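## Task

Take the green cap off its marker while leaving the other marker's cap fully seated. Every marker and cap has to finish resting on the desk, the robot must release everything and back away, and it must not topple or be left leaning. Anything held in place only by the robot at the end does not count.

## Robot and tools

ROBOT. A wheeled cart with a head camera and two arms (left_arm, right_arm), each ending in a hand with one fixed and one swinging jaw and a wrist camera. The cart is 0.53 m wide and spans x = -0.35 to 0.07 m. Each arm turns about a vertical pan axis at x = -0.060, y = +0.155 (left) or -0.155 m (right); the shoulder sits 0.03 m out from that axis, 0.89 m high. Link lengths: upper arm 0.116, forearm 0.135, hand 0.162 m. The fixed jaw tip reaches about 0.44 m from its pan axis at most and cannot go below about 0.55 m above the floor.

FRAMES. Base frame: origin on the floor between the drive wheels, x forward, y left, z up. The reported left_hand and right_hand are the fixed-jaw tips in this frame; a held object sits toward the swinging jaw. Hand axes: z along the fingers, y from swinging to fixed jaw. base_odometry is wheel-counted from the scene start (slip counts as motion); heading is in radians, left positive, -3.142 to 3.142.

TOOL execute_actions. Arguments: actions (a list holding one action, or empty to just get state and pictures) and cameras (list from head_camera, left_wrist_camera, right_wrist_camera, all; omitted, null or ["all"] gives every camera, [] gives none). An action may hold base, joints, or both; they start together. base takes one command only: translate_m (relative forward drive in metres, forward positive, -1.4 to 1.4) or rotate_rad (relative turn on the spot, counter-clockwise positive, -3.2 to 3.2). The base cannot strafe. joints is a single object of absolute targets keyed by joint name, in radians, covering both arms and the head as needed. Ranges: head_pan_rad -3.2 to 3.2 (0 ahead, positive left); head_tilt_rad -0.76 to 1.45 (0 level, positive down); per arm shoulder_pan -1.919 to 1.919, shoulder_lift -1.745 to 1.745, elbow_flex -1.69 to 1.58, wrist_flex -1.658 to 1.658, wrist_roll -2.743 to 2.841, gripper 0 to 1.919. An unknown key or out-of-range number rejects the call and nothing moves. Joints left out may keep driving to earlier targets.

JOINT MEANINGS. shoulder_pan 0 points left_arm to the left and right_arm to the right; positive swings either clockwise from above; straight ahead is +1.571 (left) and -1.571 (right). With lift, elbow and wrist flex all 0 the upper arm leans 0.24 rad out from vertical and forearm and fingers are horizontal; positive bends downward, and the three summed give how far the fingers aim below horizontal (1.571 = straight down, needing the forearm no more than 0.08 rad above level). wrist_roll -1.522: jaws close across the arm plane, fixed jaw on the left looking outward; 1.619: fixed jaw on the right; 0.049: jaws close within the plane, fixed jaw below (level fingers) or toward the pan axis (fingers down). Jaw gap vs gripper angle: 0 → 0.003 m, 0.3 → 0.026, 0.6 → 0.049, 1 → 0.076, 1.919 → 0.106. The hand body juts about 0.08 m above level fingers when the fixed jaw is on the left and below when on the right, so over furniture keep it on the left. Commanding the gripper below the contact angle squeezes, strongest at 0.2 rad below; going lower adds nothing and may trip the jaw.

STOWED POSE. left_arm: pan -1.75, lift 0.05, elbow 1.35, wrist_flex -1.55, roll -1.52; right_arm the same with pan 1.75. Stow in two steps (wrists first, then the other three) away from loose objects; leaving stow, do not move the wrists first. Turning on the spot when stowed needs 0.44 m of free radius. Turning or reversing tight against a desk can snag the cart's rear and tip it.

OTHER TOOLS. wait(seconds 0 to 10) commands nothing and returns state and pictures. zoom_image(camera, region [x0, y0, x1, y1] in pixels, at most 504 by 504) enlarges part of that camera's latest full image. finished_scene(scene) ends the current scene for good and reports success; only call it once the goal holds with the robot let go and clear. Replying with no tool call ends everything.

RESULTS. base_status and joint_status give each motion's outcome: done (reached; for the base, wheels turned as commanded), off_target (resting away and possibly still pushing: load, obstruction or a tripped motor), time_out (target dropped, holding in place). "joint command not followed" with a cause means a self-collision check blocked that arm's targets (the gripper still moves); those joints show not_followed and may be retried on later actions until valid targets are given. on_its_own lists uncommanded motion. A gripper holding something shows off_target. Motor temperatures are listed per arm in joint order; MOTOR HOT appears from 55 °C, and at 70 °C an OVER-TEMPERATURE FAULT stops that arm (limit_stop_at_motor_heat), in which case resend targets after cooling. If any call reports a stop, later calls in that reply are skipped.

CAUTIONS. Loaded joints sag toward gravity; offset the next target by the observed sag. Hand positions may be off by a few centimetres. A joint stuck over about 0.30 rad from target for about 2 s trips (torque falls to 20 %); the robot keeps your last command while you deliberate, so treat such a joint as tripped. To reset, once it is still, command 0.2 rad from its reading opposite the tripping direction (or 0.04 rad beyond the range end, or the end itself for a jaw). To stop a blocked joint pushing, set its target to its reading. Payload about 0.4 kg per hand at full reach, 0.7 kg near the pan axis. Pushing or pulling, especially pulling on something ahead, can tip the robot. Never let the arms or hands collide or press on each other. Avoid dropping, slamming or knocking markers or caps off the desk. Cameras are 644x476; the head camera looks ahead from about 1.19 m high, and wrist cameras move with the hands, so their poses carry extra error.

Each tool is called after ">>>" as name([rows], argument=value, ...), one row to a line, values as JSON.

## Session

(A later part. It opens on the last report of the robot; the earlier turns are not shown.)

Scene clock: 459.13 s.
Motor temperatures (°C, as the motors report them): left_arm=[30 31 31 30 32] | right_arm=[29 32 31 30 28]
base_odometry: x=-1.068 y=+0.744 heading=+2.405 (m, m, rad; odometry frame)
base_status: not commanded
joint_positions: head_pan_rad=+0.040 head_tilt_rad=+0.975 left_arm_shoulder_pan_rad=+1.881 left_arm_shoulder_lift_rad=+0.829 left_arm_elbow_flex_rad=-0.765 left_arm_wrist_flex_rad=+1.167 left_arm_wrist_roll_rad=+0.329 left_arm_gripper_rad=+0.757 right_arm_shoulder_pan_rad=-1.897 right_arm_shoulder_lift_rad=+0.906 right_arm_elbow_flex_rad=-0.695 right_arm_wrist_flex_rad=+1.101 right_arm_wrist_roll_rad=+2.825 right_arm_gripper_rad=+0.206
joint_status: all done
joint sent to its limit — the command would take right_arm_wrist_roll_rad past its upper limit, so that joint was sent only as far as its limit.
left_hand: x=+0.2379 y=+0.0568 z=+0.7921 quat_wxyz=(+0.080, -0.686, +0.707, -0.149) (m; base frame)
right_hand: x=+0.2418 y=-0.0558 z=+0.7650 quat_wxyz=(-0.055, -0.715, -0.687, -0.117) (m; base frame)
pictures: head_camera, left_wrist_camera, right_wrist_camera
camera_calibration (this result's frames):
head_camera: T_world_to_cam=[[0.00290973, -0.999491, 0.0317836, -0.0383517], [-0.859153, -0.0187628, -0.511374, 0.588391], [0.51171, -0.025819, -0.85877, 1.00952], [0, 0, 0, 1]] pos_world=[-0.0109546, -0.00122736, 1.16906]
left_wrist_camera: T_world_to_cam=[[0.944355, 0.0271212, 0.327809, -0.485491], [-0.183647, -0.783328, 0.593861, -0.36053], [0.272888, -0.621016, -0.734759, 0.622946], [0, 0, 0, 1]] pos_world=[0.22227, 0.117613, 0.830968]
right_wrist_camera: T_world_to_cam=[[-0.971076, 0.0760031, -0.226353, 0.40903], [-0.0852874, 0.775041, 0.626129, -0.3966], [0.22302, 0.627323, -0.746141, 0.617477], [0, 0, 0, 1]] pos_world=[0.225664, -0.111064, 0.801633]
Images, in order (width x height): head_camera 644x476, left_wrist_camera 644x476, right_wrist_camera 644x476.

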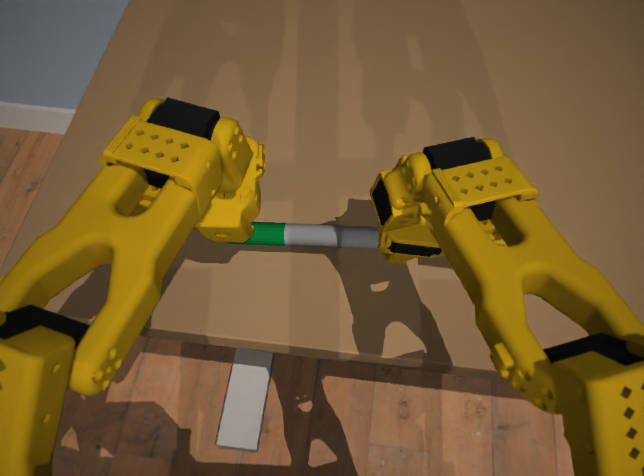

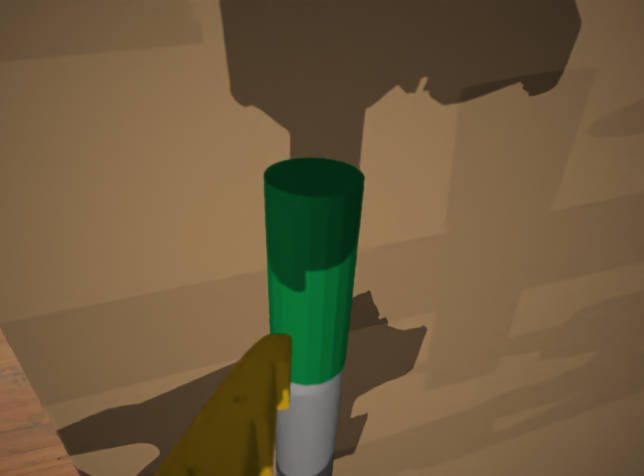

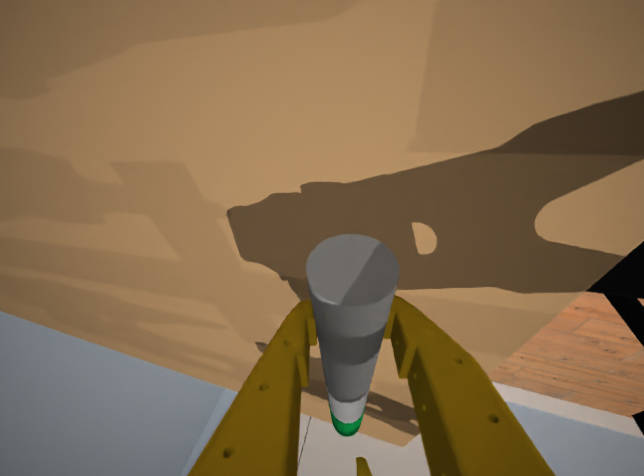

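>>> zoom_image(camera="left_wrist_camera", region=[200, 140, 460, 476])

Region (200, 140, 460, 476) of left_wrist_camera's 644x476 image, scaled by 1.500; it fills the left 390 columns of this view, and the rest is white.

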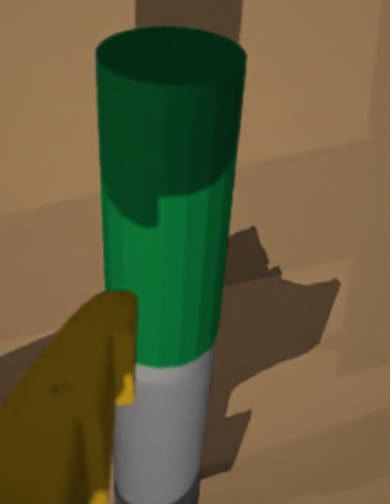

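>>> execute_actions([
  {"joints": {"left_arm_shoulder_lift_rad": 0.912, "left_arm_gripper_rad": 0.6}},
])

Scene clock: 492.90 s.
Motor temperatures (°C, as the motors report them): left_arm=[30 31 31 30 32] | right_arm=[29 32 31 30 28]
base_odometry: x=-1.068 y=+0.744 heading=+2.405 (m, m, rad; odometry frame)
base_status: not commanded
joint_positions: head_pan_rad=+0.040 head_tilt_rad=+0.975 left_arm_shoulder_pan_rad=+1.881 left_arm_shoulder_lift_rad=+0.938 left_arm_elbow_flex_rad=-0.766 left_arm_wrist_flex_rad=+1.166 left_arm_wrist_roll_rad=+0.329 left_arm_gripper_rad=+0.607 right_arm_shoulder_pan_rad=-1.897 right_arm_shoulder_lift_rad=+0.906 right_arm_elbow_flex_rad=-0.695 right_arm_wrist_flex_rad=+1.101 right_arm_wrist_roll_rad=+2.825 right_arm_gripper_rad=+0.206
joint_status: all done
left_hand: x=+0.2262 y=+0.0606 z=+0.7622 quat_wxyz=(+0.055, -0.692, +0.713, -0.103) (m; base frame)
right_hand: x=+0.2418 y=-0.0558 z=+0.7650 quat_wxyz=(-0.055, -0.715, -0.687, -0.117) (m; base frame)
pictures: head_camera, left_wrist_camera, right_wrist_camera
camera_calibration (this result's frames):
head_camera: T_world_to_cam=[[0.00290965, -0.999491, 0.0317836, -0.0383517], [-0.859153, -0.0187627, -0.511374, 0.588391], [0.51171, -0.0258191, -0.85877, 1.00952], [0, 0, 0, 1]] pos_world=[-0.0109546, -0.00122736, 1.16906]
left_wrist_camera: T_world_to_cam=[[0.972586, 0.0180728, 0.231841, -0.397476], [-0.124243, -0.802368, 0.583754, -0.346577], [0.196572, -0.596556, -0.778126, 0.655327], [0, 0, 0, 1]] pos_world=[0.214701, 0.12004, 0.804394]
right_wrist_camera: T_world_to_cam=[[-0.971076, 0.0760031, -0.226353, 0.40903], [-0.0852874, 0.775041, 0.626129, -0.3966], [0.22302, 0.627323, -0.746141, 0.617477], [0, 0, 0, 1]] pos_world=[0.225664, -0.111064, 0.801633]
Images, in order (width x height): head_camera 644x476, left_wrist_camera 644x476, right_wrist_camera 644x476.

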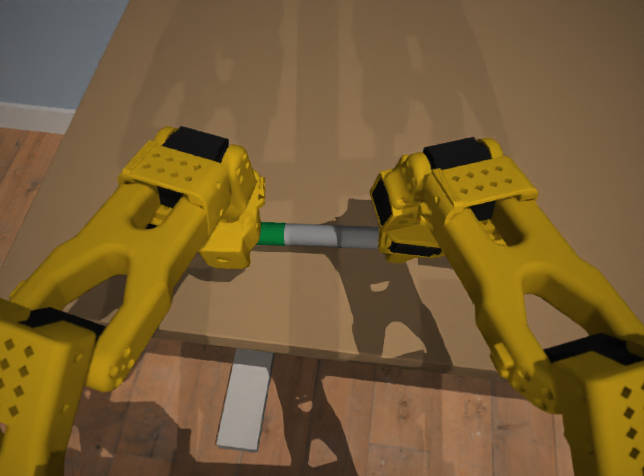

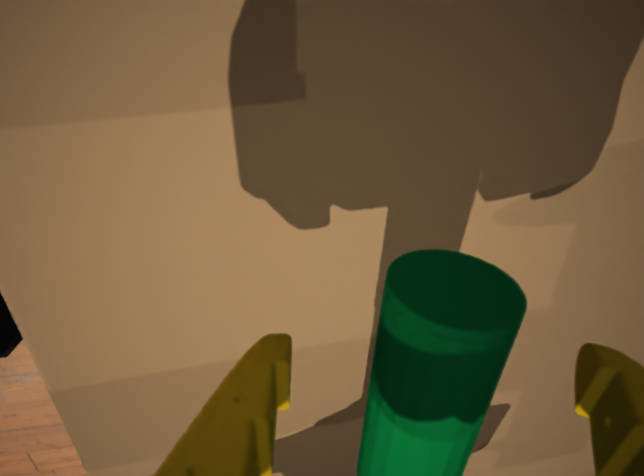

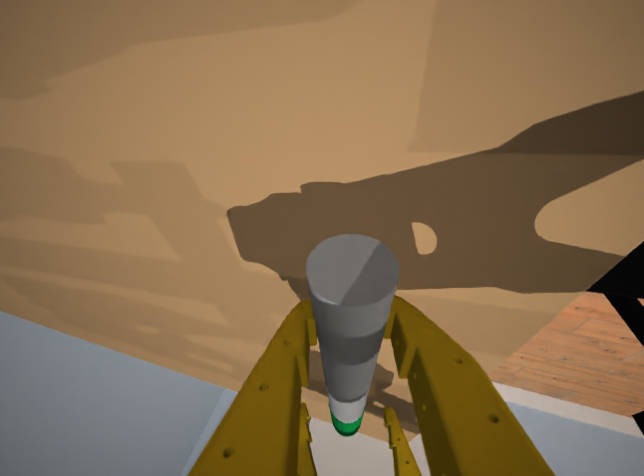

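>>> zoom_image(camera="left_wrist_camera", region=[240, 220, 644, 476])

Region (240, 220, 644, 476) of left_wrist_camera's 644x476 image, scaled by 1.248; it fills the top 319 rows of this view, and the rest is white.

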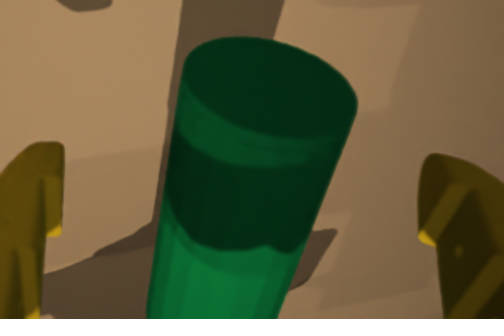

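>>> execute_actions([
  {"joints": {"left_arm_wrist_flex_rad": 1.091, "left_arm_gripper_rad": 0.4}},
], cameras=["left_wrist_camera", "head_camera"])

Scene clock: 504.83 s.
Motor temperatures (°C, as the motors report them): left_arm=[30 31 31 30 32] | right_arm=[29 32 31 30 28]
base_odometry: x=-1.068 y=+0.744 heading=+2.405 (m, m, rad; odometry frame)
base_status: not commanded
joint_positions: head_pan_rad=+0.040 head_tilt_rad=+0.975 left_arm_shoulder_pan_rad=+1.881 left_arm_shoulder_lift_rad=+0.938 left_arm_elbow_flex_rad=-0.766 left_arm_wrist_flex_rad=+1.103 left_arm_wrist_roll_rad=+0.329 left_arm_gripper_rad=+0.408 right_arm_shoulder_pan_rad=-1.897 right_arm_shoulder_lift_rad=+0.906 right_arm_elbow_flex_rad=-0.695 right_arm_wrist_flex_rad=+1.101 right_arm_wrist_roll_rad=+2.825 right_arm_gripper_rad=+0.206
joint_status: all done
left_hand: x=+0.2356 y=+0.0575 z=+0.7644 quat_wxyz=(+0.070, -0.689, +0.710, -0.130) (m; base frame)
right_hand: x=+0.2418 y=-0.0558 z=+0.7650 quat_wxyz=(-0.055, -0.715, -0.687, -0.117) (m; base frame)
pictures: head_camera, left_wrist_camera
camera_calibration (this result's frames):
head_camera: T_world_to_cam=[[0.00290965, -0.999491, 0.0317836, -0.0383517], [-0.859153, -0.0187627, -0.511374, 0.588391], [0.51171, -0.0258191, -0.85877, 1.00952], [0, 0, 0, 1]] pos_world=[-0.0109546, -0.00122736, 1.16906]
left_wrist_camera: T_world_to_cam=[[0.956976, 0.0230759, 0.289248, -0.44756], [-0.159421, -0.791093, 0.590556, -0.346664], [0.24245, -0.61126, -0.753379, 0.624505], [0, 0, 0, 1]] pos_world=[0.221627, 0.11782, 0.804669]
Images, in order (width x height): head_camera 644x476, left_wrist_camera 644x476.

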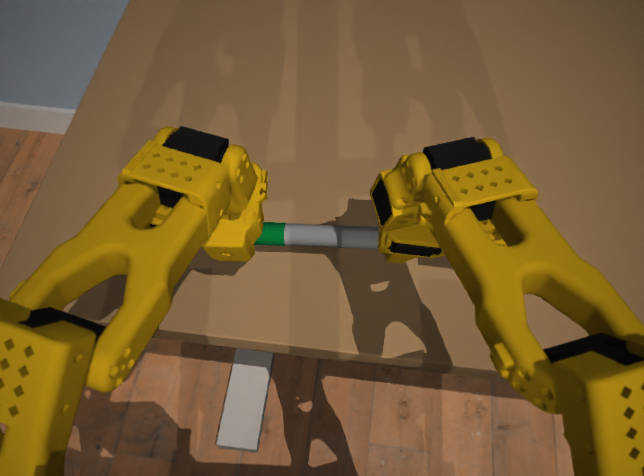

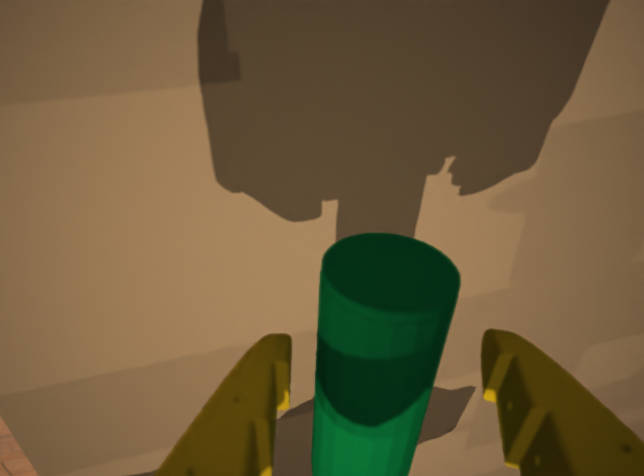

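>>> execute_actions([
  {"joints": {"left_arm_gripper_rad": 0.02}},
])

Scene clock: 508.80 s.
Motor temperatures (°C, as the motors report them): left_arm=[30 31 31 30 32] | right_arm=[29 32 31 30 28]
base_odometry: x=-1.068 y=+0.744 heading=+2.405 (m, m, rad; odometry frame)
base_status: not commanded
joint_positions: head_pan_rad=+0.040 head_tilt_rad=+0.975 left_arm_shoulder_pan_rad=+1.881 left_arm_shoulder_lift_rad=+0.938 left_arm_elbow_flex_rad=-0.769 left_arm_wrist_flex_rad=+1.100 left_arm_wrist_roll_rad=+0.330 left_arm_gripper_rad=+0.216 right_arm_shoulder_pan_rad=-1.897 right_arm_shoulder_lift_rad=+0.906 right_arm_elbow_flex_rad=-0.694 right_arm_wrist_flex_rad=+1.104 right_arm_wrist_roll_rad=+2.828 right_arm_gripper_rad=+0.206
joint_status: left_arm_gripper_rad off_target (ended at +0.216, target +0.020)
left_hand: x=+0.2366 y=+0.0572 z=+0.7651 quat_wxyz=(+0.071, -0.689, +0.709, -0.133) (m; base frame)
right_hand: x=+0.2411 y=-0.0560 z=+0.7646 quat_wxyz=(-0.054, -0.714, -0.689, -0.115) (m; base frame)
pictures: head_camera, left_wrist_camera, right_wrist_camera
camera_calibration (this result's frames):
head_camera: T_world_to_cam=[[0.00294377, -0.99949, 0.0317836, -0.0383501], [-0.859152, -0.018792, -0.511374, 0.588391], [0.511711, -0.0258016, -0.85877, 1.00952], [0, 0, 0, 1]] pos_world=[-0.0109545, -0.00122613, 1.16906]
left_wrist_camera: T_world_to_cam=[[0.955275, 0.0251499, 0.294647, -0.452509], [-0.161634, -0.789967, 0.591462, -0.347386], [0.247637, -0.612634, -0.750571, 0.621276], [0, 0, 0, 1]] pos_world=[0.222271, 0.117571, 0.805108]
right_wrist_camera: T_world_to_cam=[[-0.972218, 0.0726232, -0.222525, 0.405427], [-0.0850187, 0.776173, 0.624762, -0.395186], [0.21809, 0.626324, -0.748435, 0.620338], [0, 0, 0, 1]] pos_world=[0.225276, -0.111244, 0.801398]
Images, in order (width x height): head_camera 644x476, left_wrist_camera 644x476, right_wrist_camera 644x476.

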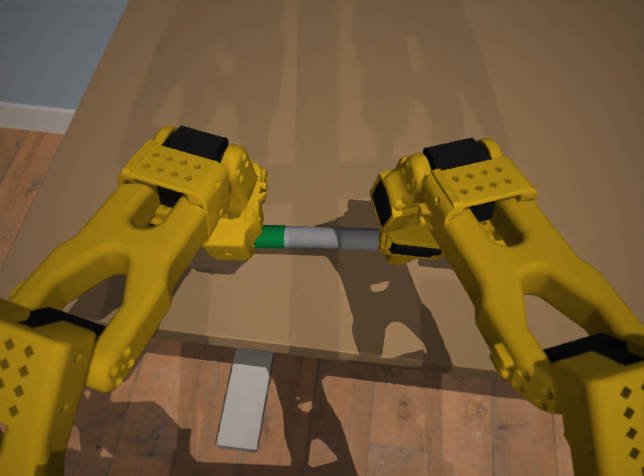

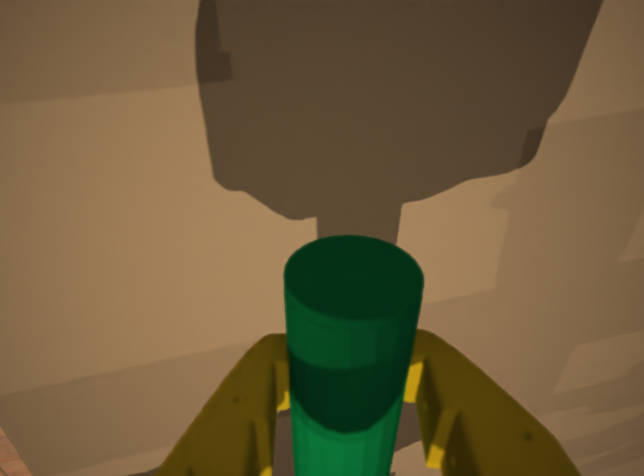

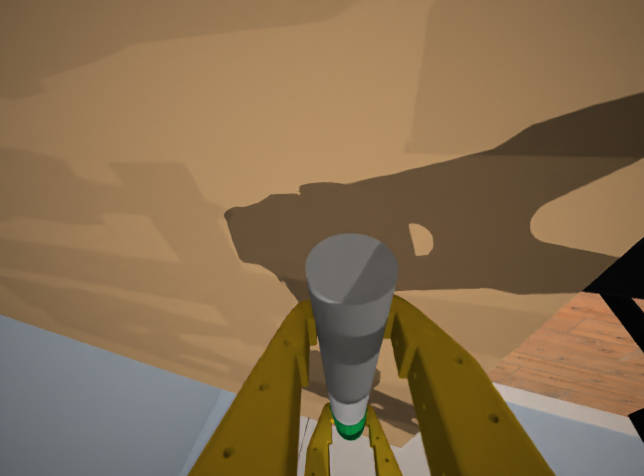

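>>> execute_actions([
  {"joints": {"left_arm_shoulder_pan_rad": 1.76, "left_arm_wrist_roll_rad": 0.24, "right_arm_shoulder_pan_rad": -1.91}},
])

Scene clock: 535.73 s.
Motor temperatures (°C, as the motors report them): left_arm=[30 31 31 30 32] | right_arm=[29 33 31 30 28]
base_odometry: x=-1.068 y=+0.744 heading=+2.405 (m, m, rad; odometry frame)
base_status: not commanded
joint_positions: head_pan_rad=+0.040 head_tilt_rad=+0.975 left_arm_shoulder_pan_rad=+1.833 left_arm_shoulder_lift_rad=+0.938 left_arm_elbow_flex_rad=-0.769 left_arm_wrist_flex_rad=+1.100 left_arm_wrist_roll_rad=+0.249 left_arm_gripper_rad=+0.215 right_arm_shoulder_pan_rad=-1.923 right_arm_shoulder_lift_rad=+0.894 right_arm_elbow_flex_rad=-0.694 right_arm_wrist_flex_rad=+1.104 right_arm_wrist_roll_rad=+2.828 right_arm_gripper_rad=+0.205
joint_status: left_arm_shoulder_pan_rad off_target (ended at +1.833, target +1.760); the others done
left_hand: x=+0.2409 y=+0.0721 z=+0.7650 quat_wxyz=(+0.079, -0.677, +0.721, -0.128) (m; base frame)
right_hand: x=+0.2399 y=-0.0477 z=+0.7681 quat_wxyz=(-0.055, -0.704, -0.697, -0.121) (m; base frame)
pictures: head_camera, left_wrist_camera, right_wrist_camera
camera_calibration (this result's frames):
head_camera: T_world_to_cam=[[0.00294383, -0.99949, 0.0317836, -0.0383501], [-0.859153, -0.0187921, -0.511374, 0.588391], [0.511711, -0.0258016, -0.85877, 1.00952], [0, 0, 0, 1]] pos_world=[-0.0109545, -0.00122613, 1.16906]
left_wrist_camera: T_world_to_cam=[[0.953456, -0.0104632, 0.301351, -0.459114], [-0.189484, -0.798211, 0.5718, -0.312585], [0.234559, -0.602287, -0.763041, 0.641211], [0, 0, 0, 1]] pos_world=[0.228113, 0.13188, 0.806361]
right_wrist_camera: T_world_to_cam=[[-0.971155, 0.0482138, -0.233523, 0.411456], [-0.112436, 0.771042, 0.626779, -0.399196], [0.210276, 0.634956, -0.743381, 0.61641], [0, 0, 0, 1]] pos_world=[0.225087, -0.103434, 0.80452]
Images, in order (width x height): head_camera 644x476, left_wrist_camera 644x476, right_wrist_camera 644x476.

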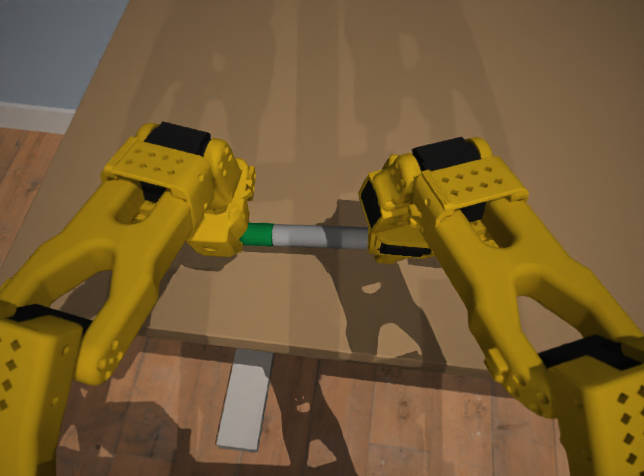

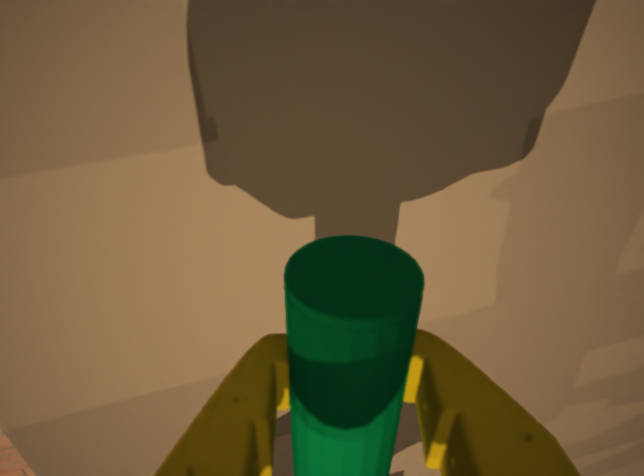

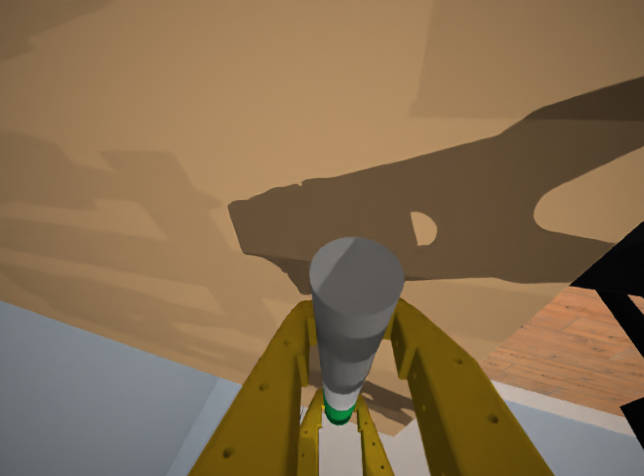

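>>> execute_actions(actions=[])

Scene clock: 543.53 s.
Motor temperatures (°C, as the motors report them): left_arm=[30 31 31 30 32] | right_arm=[29 33 31 30 28]
base_odometry: x=-1.068 y=+0.744 heading=+2.405 (m, m, rad; odometry frame)
base_status: not commanded
joint_positions: head_pan_rad=+0.040 head_tilt_rad=+0.975 left_arm_shoulder_pan_rad=+1.833 left_arm_shoulder_lift_rad=+0.938 left_arm_elbow_flex_rad=-0.769 left_arm_wrist_flex_rad=+1.100 left_arm_wrist_roll_rad=+0.249 left_arm_gripper_rad=+0.215 right_arm_shoulder_pan_rad=-1.923 right_arm_shoulder_lift_rad=+0.894 right_arm_elbow_flex_rad=-0.694 right_arm_wrist_flex_rad=+1.104 right_arm_wrist_roll_rad=+2.828 right_arm_gripper_rad=+0.205
joint_status: left_arm_shoulder_pan_rad off_target (ended at +1.833, target +1.760); the others done
left_hand: x=+0.2409 y=+0.0721 z=+0.7650 quat_wxyz=(+0.079, -0.677, +0.721, -0.128) (m; base frame)
right_hand: x=+0.2399 y=-0.0477 z=+0.7681 quat_wxyz=(-0.055, -0.704, -0.697, -0.121) (m; base frame)
pictures: head_camera, left_wrist_camera, right_wrist_camera
camera_calibration (this result's frames):
head_camera: T_world_to_cam=[[0.00294403, -0.99949, 0.0317836, -0.0383501], [-0.859152, -0.0187923, -0.511375, 0.588391], [0.511711, -0.0258015, -0.85877, 1.00952], [0, 0, 0, 1]] pos_world=[-0.0109545, -0.00122612, 1.16906]
left_wrist_camera: T_world_to_cam=[[0.953456, -0.0104632, 0.301351, -0.459114], [-0.189484, -0.798211, 0.5718, -0.312585], [0.234559, -0.602287, -0.763041, 0.641211], [0, 0, 0, 1]] pos_world=[0.228113, 0.13188, 0.806361]
right_wrist_camera: T_world_to_cam=[[-0.971155, 0.0482138, -0.233523, 0.411456], [-0.112436, 0.771042, 0.626779, -0.399196], [0.210276, 0.634956, -0.743381, 0.61641], [0, 0, 0, 1]] pos_world=[0.225087, -0.103434, 0.80452]
Images, in order (width x height): head_camera 644x476, left_wrist_camera 644x476, right_wrist_camera 644x476.

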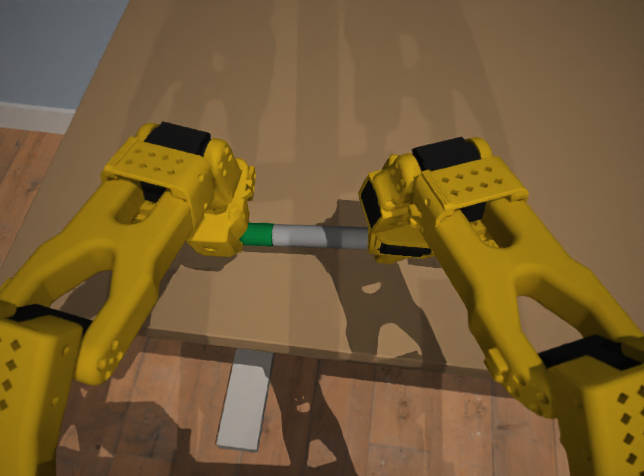

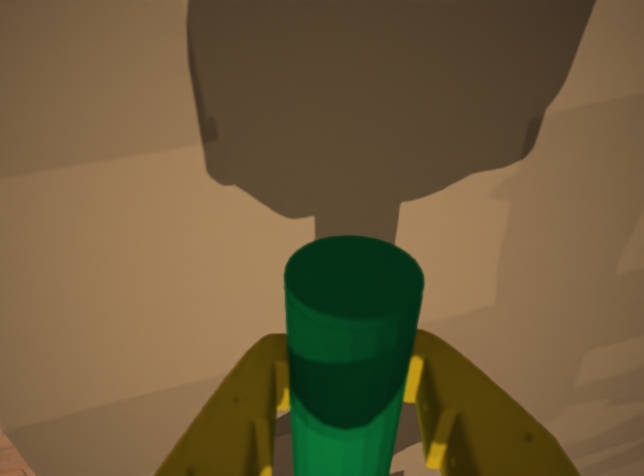

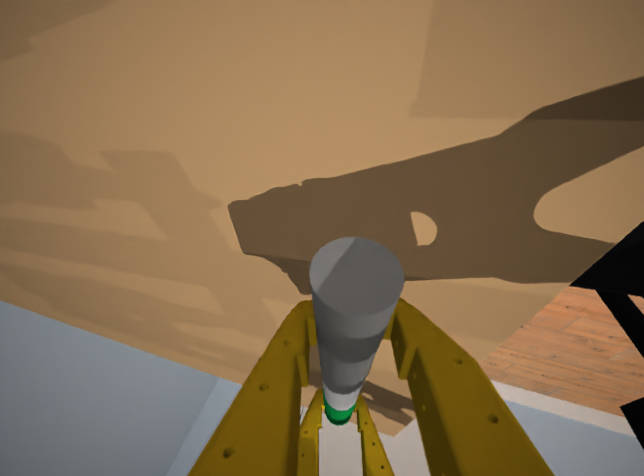

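>>> execute_actions([
  {"joints": {"left_arm_shoulder_pan_rad": 1.69, "left_arm_wrist_roll_rad": 0.18, "right_arm_shoulder_pan_rad": -1.91}},
], cameras=["head_camera", "left_wrist_camera"])

Scene clock: 545.07 s.
Motor temperatures (°C, as the motors report them): left_arm=[30 31 31 30 32] | right_arm=[29 33 31 30 28]
base_odometry: x=-1.068 y=+0.744 heading=+2.405 (m, m, rad; odometry frame)
base_status: not commanded
joint_positions: head_pan_rad=+0.040 head_tilt_rad=+0.975 left_arm_shoulder_pan_rad=+1.697 left_arm_shoulder_lift_rad=+0.939 left_arm_elbow_flex_rad=-0.769 left_arm_wrist_flex_rad=+1.100 left_arm_wrist_roll_rad=+0.189 left_arm_gripper_rad=+0.215 right_arm_shoulder_pan_rad=-1.915 right_arm_shoulder_lift_rad=+0.891 right_arm_elbow_flex_rad=-0.694 right_arm_wrist_flex_rad=+1.102 right_arm_wrist_roll_rad=+2.828 right_arm_gripper_rad=+0.205
joint_status: all done
left_hand: x=+0.2491 y=+0.1143 z=+0.7646 quat_wxyz=(+0.091, -0.704, +0.694, -0.119) (m; base frame)
right_hand: x=+0.2413 y=-0.0498 z=+0.7691 quat_wxyz=(-0.057, -0.707, -0.694, -0.123) (m; base frame)
pictures: head_camera, left_wrist_camera
camera_calibration (this result's frames):
head_camera: T_world_to_cam=[[0.00298497, -0.99949, 0.0317836, -0.0383481], [-0.859152, -0.0188275, -0.511374, 0.588391], [0.511712, -0.0257805, -0.85877, 1.00952], [0, 0, 0, 1]] pos_world=[-0.0109545, -0.00122464, 1.16906]
left_wrist_camera: T_world_to_cam=[[0.950911, 0.0598103, 0.30363, -0.475548], [-0.126264, -0.82078, 0.557116, -0.279003], [0.282534, -0.568105, -0.772937, 0.656056], [0, 0, 0, 1]] pos_world=[0.231618, 0.172152, 0.806917]
Images, in order (width x height): head_camera 644x476, left_wrist_camera 644x476.

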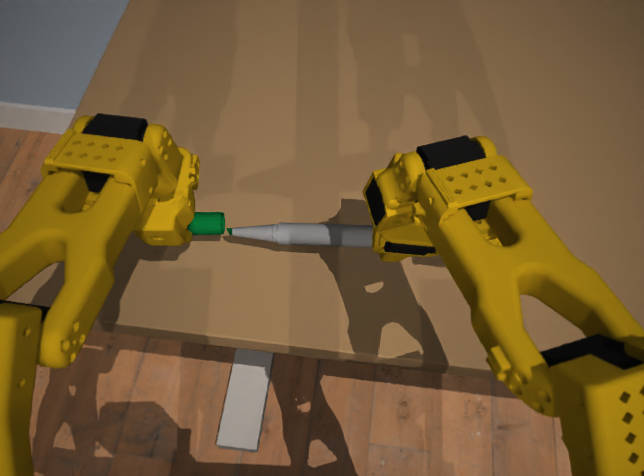

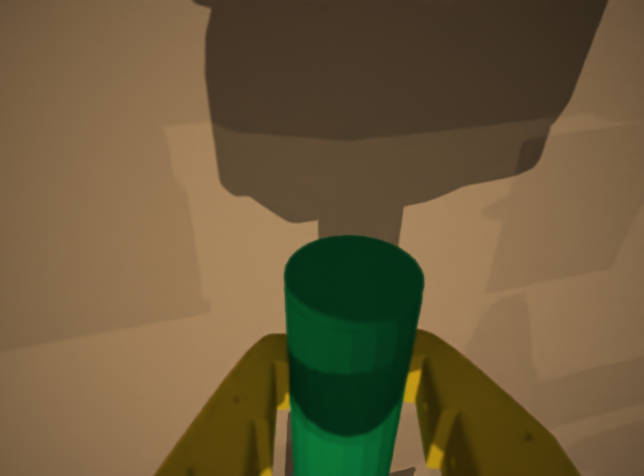

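The cap is off. I'll widen the gap a little and lower both pieces toward the desk.

>>> execute_actions([
  {"joints": {"left_arm_shoulder_pan_rad": 1.62, "left_arm_wrist_roll_rad": 0.11, "left_arm_shoulder_lift_rad": 0.975, "right_arm_shoulder_lift_rad": 0.97}},
])

Scene clock: 576.50 s.
Motor temperatures (°C, as the motors report them): left_arm=[30 31 31 30 32] | right_arm=[29 33 31 30 28]
base_odometry: x=-1.068 y=+0.744 heading=+2.405 (m, m, rad; odometry frame)
base_status: not commanded
joint_positions: head_pan_rad=+0.040 head_tilt_rad=+0.975 left_arm_shoulder_pan_rad=+1.629 left_arm_shoulder_lift_rad=+1.002 left_arm_elbow_flex_rad=-0.769 left_arm_wrist_flex_rad=+1.100 left_arm_wrist_roll_rad=+0.120 left_arm_gripper_rad=+0.215 right_arm_shoulder_pan_rad=-1.915 right_arm_shoulder_lift_rad=+0.994 right_arm_elbow_flex_rad=-0.694 right_arm_wrist_flex_rad=+1.102 right_arm_wrist_roll_rad=+2.828 right_arm_gripper_rad=+0.205
joint_status: all done
left_hand: x=+0.2425 y=+0.1363 z=+0.7471 quat_wxyz=(+0.078, -0.707, +0.698, -0.089) (m; base frame)
right_hand: x=+0.2278 y=-0.0546 z=+0.7401 quat_wxyz=(-0.035, -0.711, -0.698, -0.077) (m; base frame)
pictures: head_camera, left_wrist_camera, right_wrist_camera
camera_calibration (this result's frames):
head_camera: T_world_to_cam=[[0.00298501, -0.99949, 0.0317836, -0.0383481], [-0.859152, -0.0188275, -0.511374, 0.588391], [0.511712, -0.0257805, -0.85877, 1.00952], [0, 0, 0, 1]] pos_world=[-0.0109545, -0.00122464, 1.16906]
left_wrist_camera: T_world_to_cam=[[0.967616, 0.0540642, 0.24657, -0.425856], [-0.0919659, -0.834158, 0.543804, -0.248619], [0.235078, -0.54887, -0.802172, 0.687678], [0, 0, 0, 1]] pos_world=[0.227543, 0.193081, 0.79184]
right_wrist_camera: T_world_to_cam=[[-0.988244, 0.049383, -0.144688, 0.331709], [-0.0494246, 0.792379, 0.608024, -0.376962], [0.144674, 0.608027, -0.780623, 0.643582], [0, 0, 0, 1]] pos_world=[0.216069, -0.108999, 0.779591]
Images, in order (width x height): head_camera 644x476, left_wrist_camera 644x476, right_wrist_camera 644x476.

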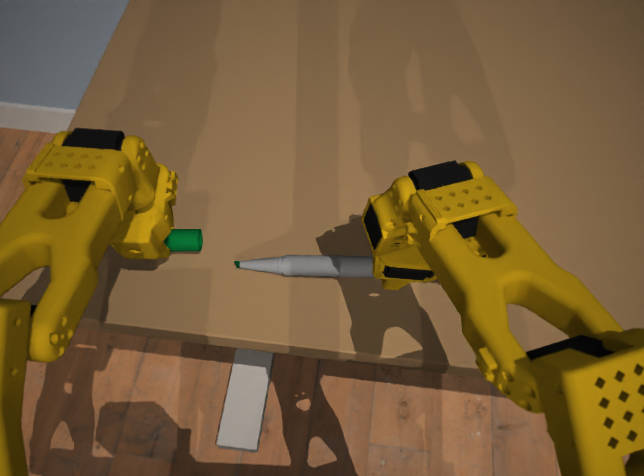

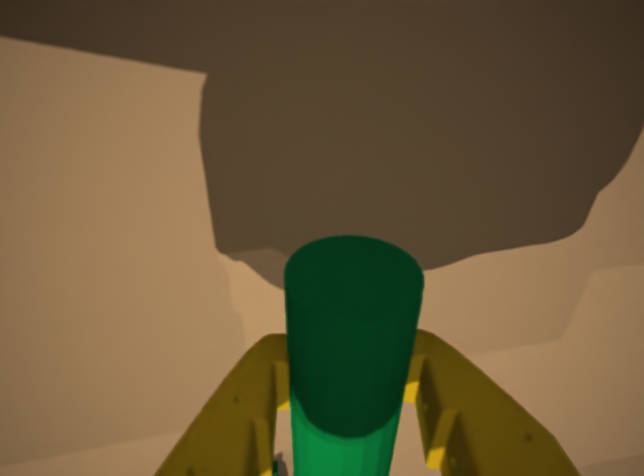

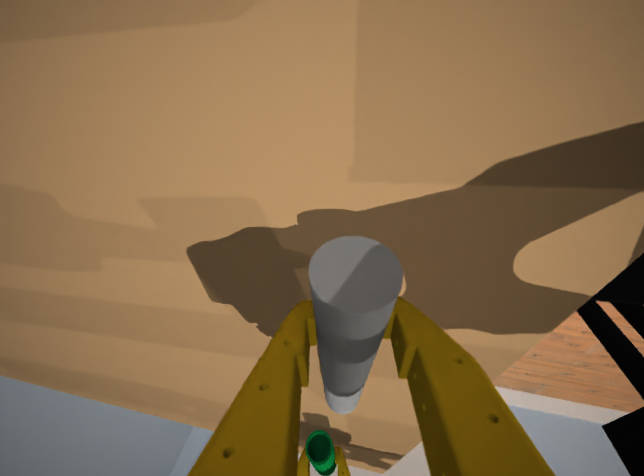

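>>> execute_actions([
  {"joints": {"left_arm_shoulder_lift_rad": 1.005, "right_arm_shoulder_lift_rad": 1.01}},
])

Scene clock: 578.90 s.
Motor temperatures (°C, as the motors report them): left_arm=[30 31 31 30 32] | right_arm=[29 33 31 30 28]
base_odometry: x=-1.068 y=+0.744 heading=+2.405 (m, m, rad; odometry frame)
base_status: not commanded
joint_positions: head_pan_rad=+0.040 head_tilt_rad=+0.975 left_arm_shoulder_pan_rad=+1.629 left_arm_shoulder_lift_rad=+1.031 left_arm_elbow_flex_rad=-0.769 left_arm_wrist_flex_rad=+1.100 left_arm_wrist_roll_rad=+0.120 left_arm_gripper_rad=+0.215 right_arm_shoulder_pan_rad=-1.915 right_arm_shoulder_lift_rad=+1.020 right_arm_elbow_flex_rad=-0.694 right_arm_wrist_flex_rad=+1.102 right_arm_wrist_roll_rad=+2.828 right_arm_gripper_rad=+0.205
joint_status: all done
left_hand: x=+0.2381 y=+0.1365 z=+0.7392 quat_wxyz=(+0.069, -0.708, +0.699, -0.078) (m; base frame)
right_hand: x=+0.2239 y=-0.0560 z=+0.7330 quat_wxyz=(-0.030, -0.711, -0.699, -0.065) (m; base frame)
pictures: head_camera, left_wrist_camera, right_wrist_camera
camera_calibration (this result's frames):
head_camera: T_world_to_cam=[[0.00298499, -0.99949, 0.0317836, -0.0383481], [-0.859152, -0.0188275, -0.511375, 0.588391], [0.511712, -0.0257805, -0.85877, 1.00952], [0, 0, 0, 1]] pos_world=[-0.0109545, -0.00122464, 1.16906]
left_wrist_camera: T_world_to_cam=[[0.974381, 0.0536673, 0.218408, -0.400418], [-0.0761276, -0.835087, 0.544825, -0.24892], [0.211629, -0.547494, -0.809607, 0.693418], [0, 0, 0, 1]] pos_world=[0.224463, 0.193262, 0.784469]
right_wrist_camera: T_world_to_cam=[[-0.991503, 0.0482132, -0.120821, 0.3101], [-0.0345738, 0.79771, 0.602049, -0.370383], [0.125407, 0.601111, -0.789265, 0.649702], [0, 0, 0, 1]] pos_world=[0.213182, -0.110035, 0.773242]
Images, in order (width x height): head_camera 644x476, left_wrist_camera 644x476, right_wrist_camera 644x476.

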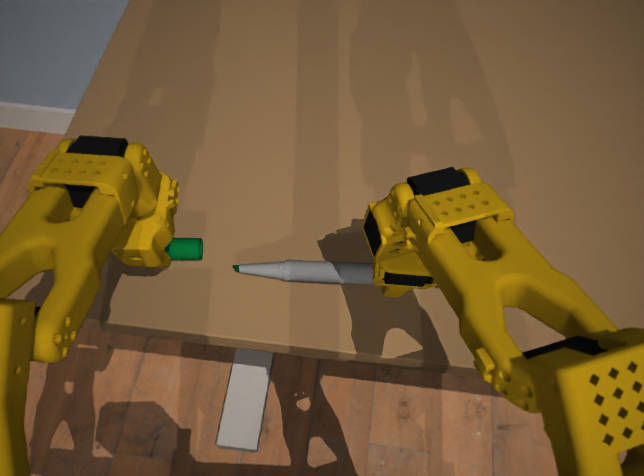

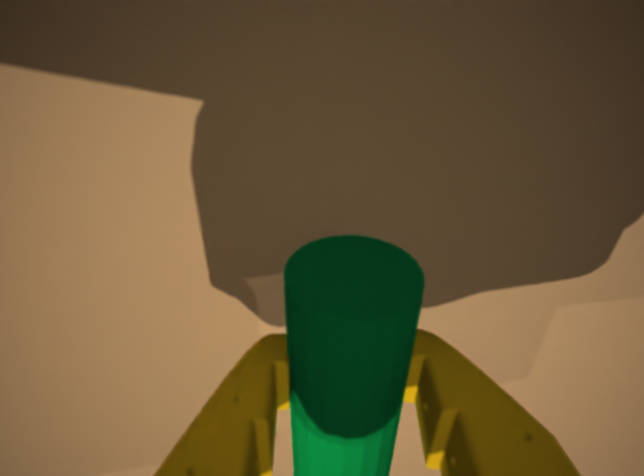

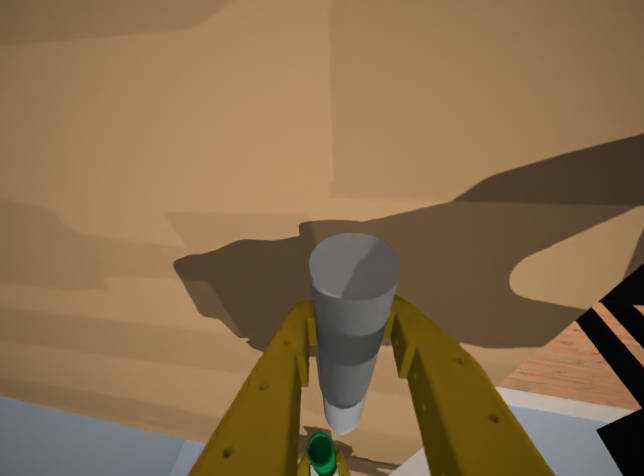

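>>> zoom_image(camera="head_camera", region=[100, 190, 460, 330])

>>> zoom_image(camera="left_wrist_camera", region=[150, 176, 550, 476])

Region (100, 190, 460, 330) of head_camera's 644x476 image, scaled by 1.400.

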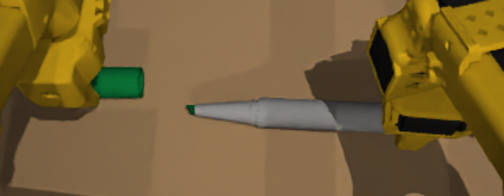

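Region (150, 176, 550, 476) of left_wrist_camera's 644x476 image, scaled by 1.260; it fills the top 378 rows of this view, and the rest is white.

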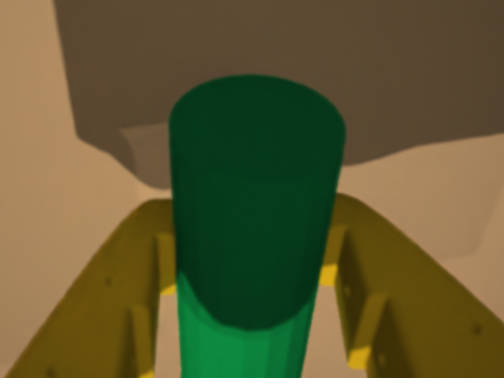

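>>> execute_actions([
  {"joints": {"left_arm_shoulder_lift_rad": 1.018, "right_arm_shoulder_lift_rad": 1.024}},
])

Scene clock: 585.50 s.
Motor temperatures (°C, as the motors report them): left_arm=[30 31 31 30 32] | right_arm=[29 33 31 30 28]
base_odometry: x=-1.068 y=+0.744 heading=+2.405 (m, m, rad; odometry frame)
base_status: not commanded
joint_positions: head_pan_rad=+0.040 head_tilt_rad=+0.975 left_arm_shoulder_pan_rad=+1.629 left_arm_shoulder_lift_rad=+1.039 left_arm_elbow_flex_rad=-0.769 left_arm_wrist_flex_rad=+1.100 left_arm_wrist_roll_rad=+0.120 left_arm_gripper_rad=+0.215 right_arm_shoulder_pan_rad=-1.915 right_arm_shoulder_lift_rad=+1.035 right_arm_elbow_flex_rad=-0.694 right_arm_wrist_flex_rad=+1.102 right_arm_wrist_roll_rad=+2.828 right_arm_gripper_rad=+0.205
joint_status: all done
left_hand: x=+0.2369 y=+0.1366 z=+0.7372 quat_wxyz=(+0.066, -0.708, +0.699, -0.076) (m; base frame)
right_hand: x=+0.2216 y=-0.0569 z=+0.7289 quat_wxyz=(-0.027, -0.712, -0.699, -0.058) (m; base frame)
pictures: head_camera, left_wrist_camera, right_wrist_camera
camera_calibration (this result's frames):
head_camera: T_world_to_cam=[[0.00298507, -0.99949, 0.0317836, -0.0383481], [-0.859152, -0.0188275, -0.511374, 0.588391], [0.511712, -0.0257805, -0.85877, 1.00952], [0, 0, 0, 1]] pos_world=[-0.0109545, -0.00122464, 1.16906]
left_wrist_camera: T_world_to_cam=[[0.976025, 0.0535709, 0.210965, -0.393701], [-0.0719553, -0.835332, 0.545017, -0.24893], [0.205423, -0.54713, -0.811449, 0.694826], [0, 0, 0, 1]] pos_world=[0.223617, 0.193312, 0.782544]
right_wrist_camera: T_world_to_cam=[[-0.993146, 0.0476234, -0.106742, 0.297377], [-0.0259082, 0.800821, 0.598343, -0.366348], [0.113977, 0.597007, -0.794098, 0.65307], [0, 0, 0, 1]] pos_world=[0.211412, -0.110671, 0.769546]
Images, in order (width x height): head_camera 644x476, left_wrist_camera 644x476, right_wrist_camera 644x476.

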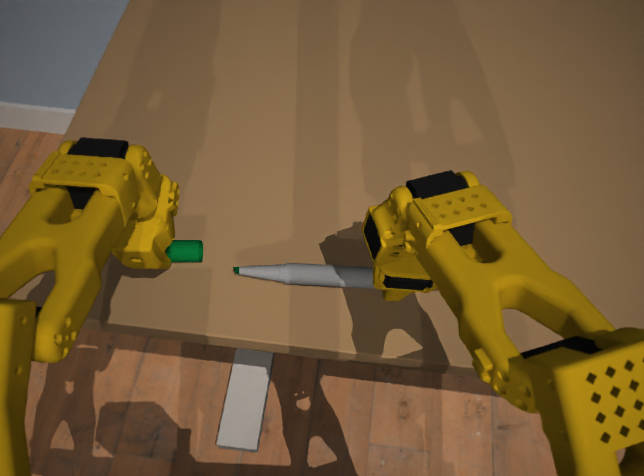

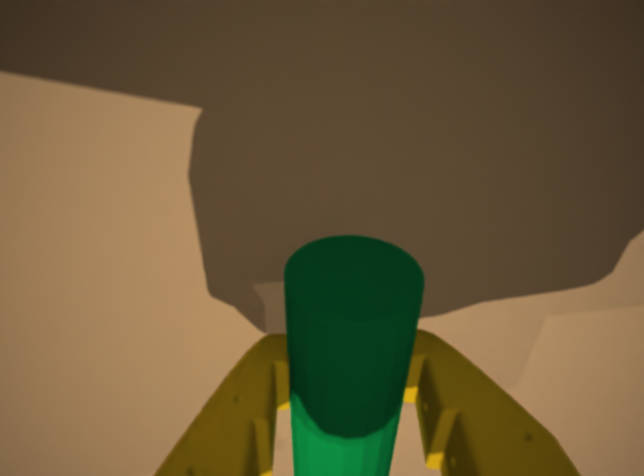

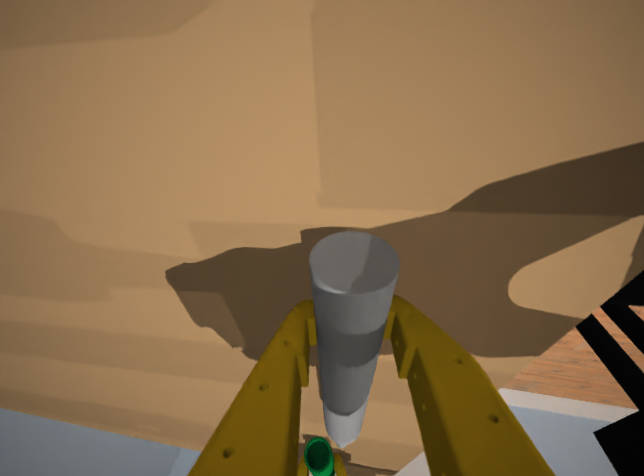

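Both pieces are at resting height on the desk, so I'll release them.

>>> execute_actions([
  {"joints": {"left_arm_gripper_rad": 0.55, "right_arm_gripper_rad": 0.55}},
])

Scene clock: 587.80 s.
Motor temperatures (°C, as the motors report them): left_arm=[30 31 31 30 32] | right_arm=[29 33 31 30 28]
base_odometry: x=-1.068 y=+0.744 heading=+2.405 (m, m, rad; odometry frame)
base_status: not commanded
joint_positions: head_pan_rad=+0.040 head_tilt_rad=+0.975 left_arm_shoulder_pan_rad=+1.629 left_arm_shoulder_lift_rad=+1.042 left_arm_elbow_flex_rad=-0.769 left_arm_wrist_flex_rad=+1.100 left_arm_wrist_roll_rad=+0.120 left_arm_gripper_rad=+0.541 right_arm_shoulder_pan_rad=-1.914 right_arm_shoulder_lift_rad=+1.038 right_arm_elbow_flex_rad=-0.695 right_arm_wrist_flex_rad=+1.102 right_arm_wrist_roll_rad=+2.828 right_arm_gripper_rad=+0.539
joint_status: all done
left_hand: x=+0.2364 y=+0.1366 z=+0.7364 quat_wxyz=(+0.065, -0.708, +0.699, -0.074) (m; base frame)
right_hand: x=+0.2215 y=-0.0574 z=+0.7283 quat_wxyz=(-0.026, -0.712, -0.699, -0.057) (m; base frame)
pictures: head_camera, left_wrist_camera, right_wrist_camera
camera_calibration (this result's frames):
head_camera: T_world_to_cam=[[0.00298477, -0.99949, 0.0317836, -0.0383482], [-0.859152, -0.0188273, -0.511374, 0.588391], [0.511712, -0.0257806, -0.85877, 1.00952], [0, 0, 0, 1]] pos_world=[-0.0109545, -0.00122465, 1.16906]
left_wrist_camera: T_world_to_cam=[[0.976666, 0.0535333, 0.207985, -0.391011], [-0.070286, -0.83543, 0.545085, -0.248926], [0.202937, -0.546984, -0.812173, 0.695377], [0, 0, 0, 1]] pos_world=[0.223274, 0.193332, 0.781776]
right_wrist_camera: T_world_to_cam=[[-0.993225, 0.0490921, -0.105333, 0.296373], [-0.0238157, 0.801169, 0.597965, -0.365768], [0.113745, 0.596422, -0.794571, 0.653274], [0, 0, 0, 1]] pos_world=[0.211348, -0.111134, 0.769007]
Images, in order (width x height): head_camera 644x476, left_wrist_camera 644x476, right_wrist_camera 644x476.

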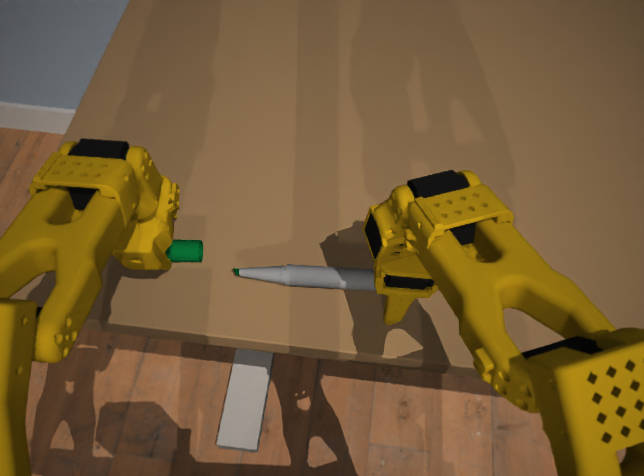

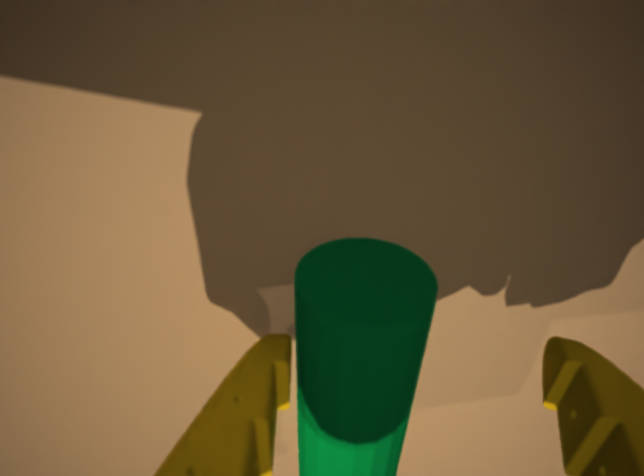

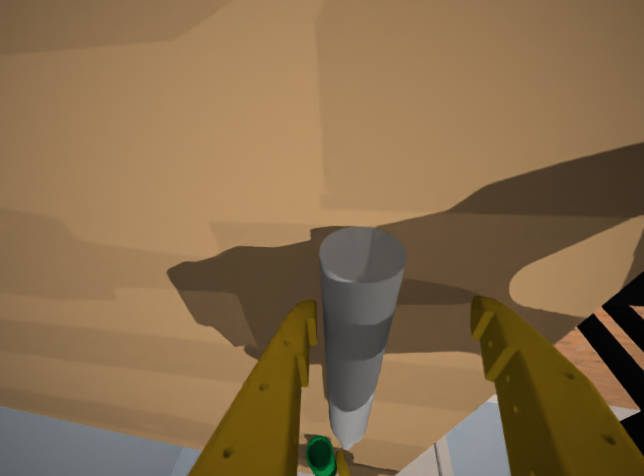

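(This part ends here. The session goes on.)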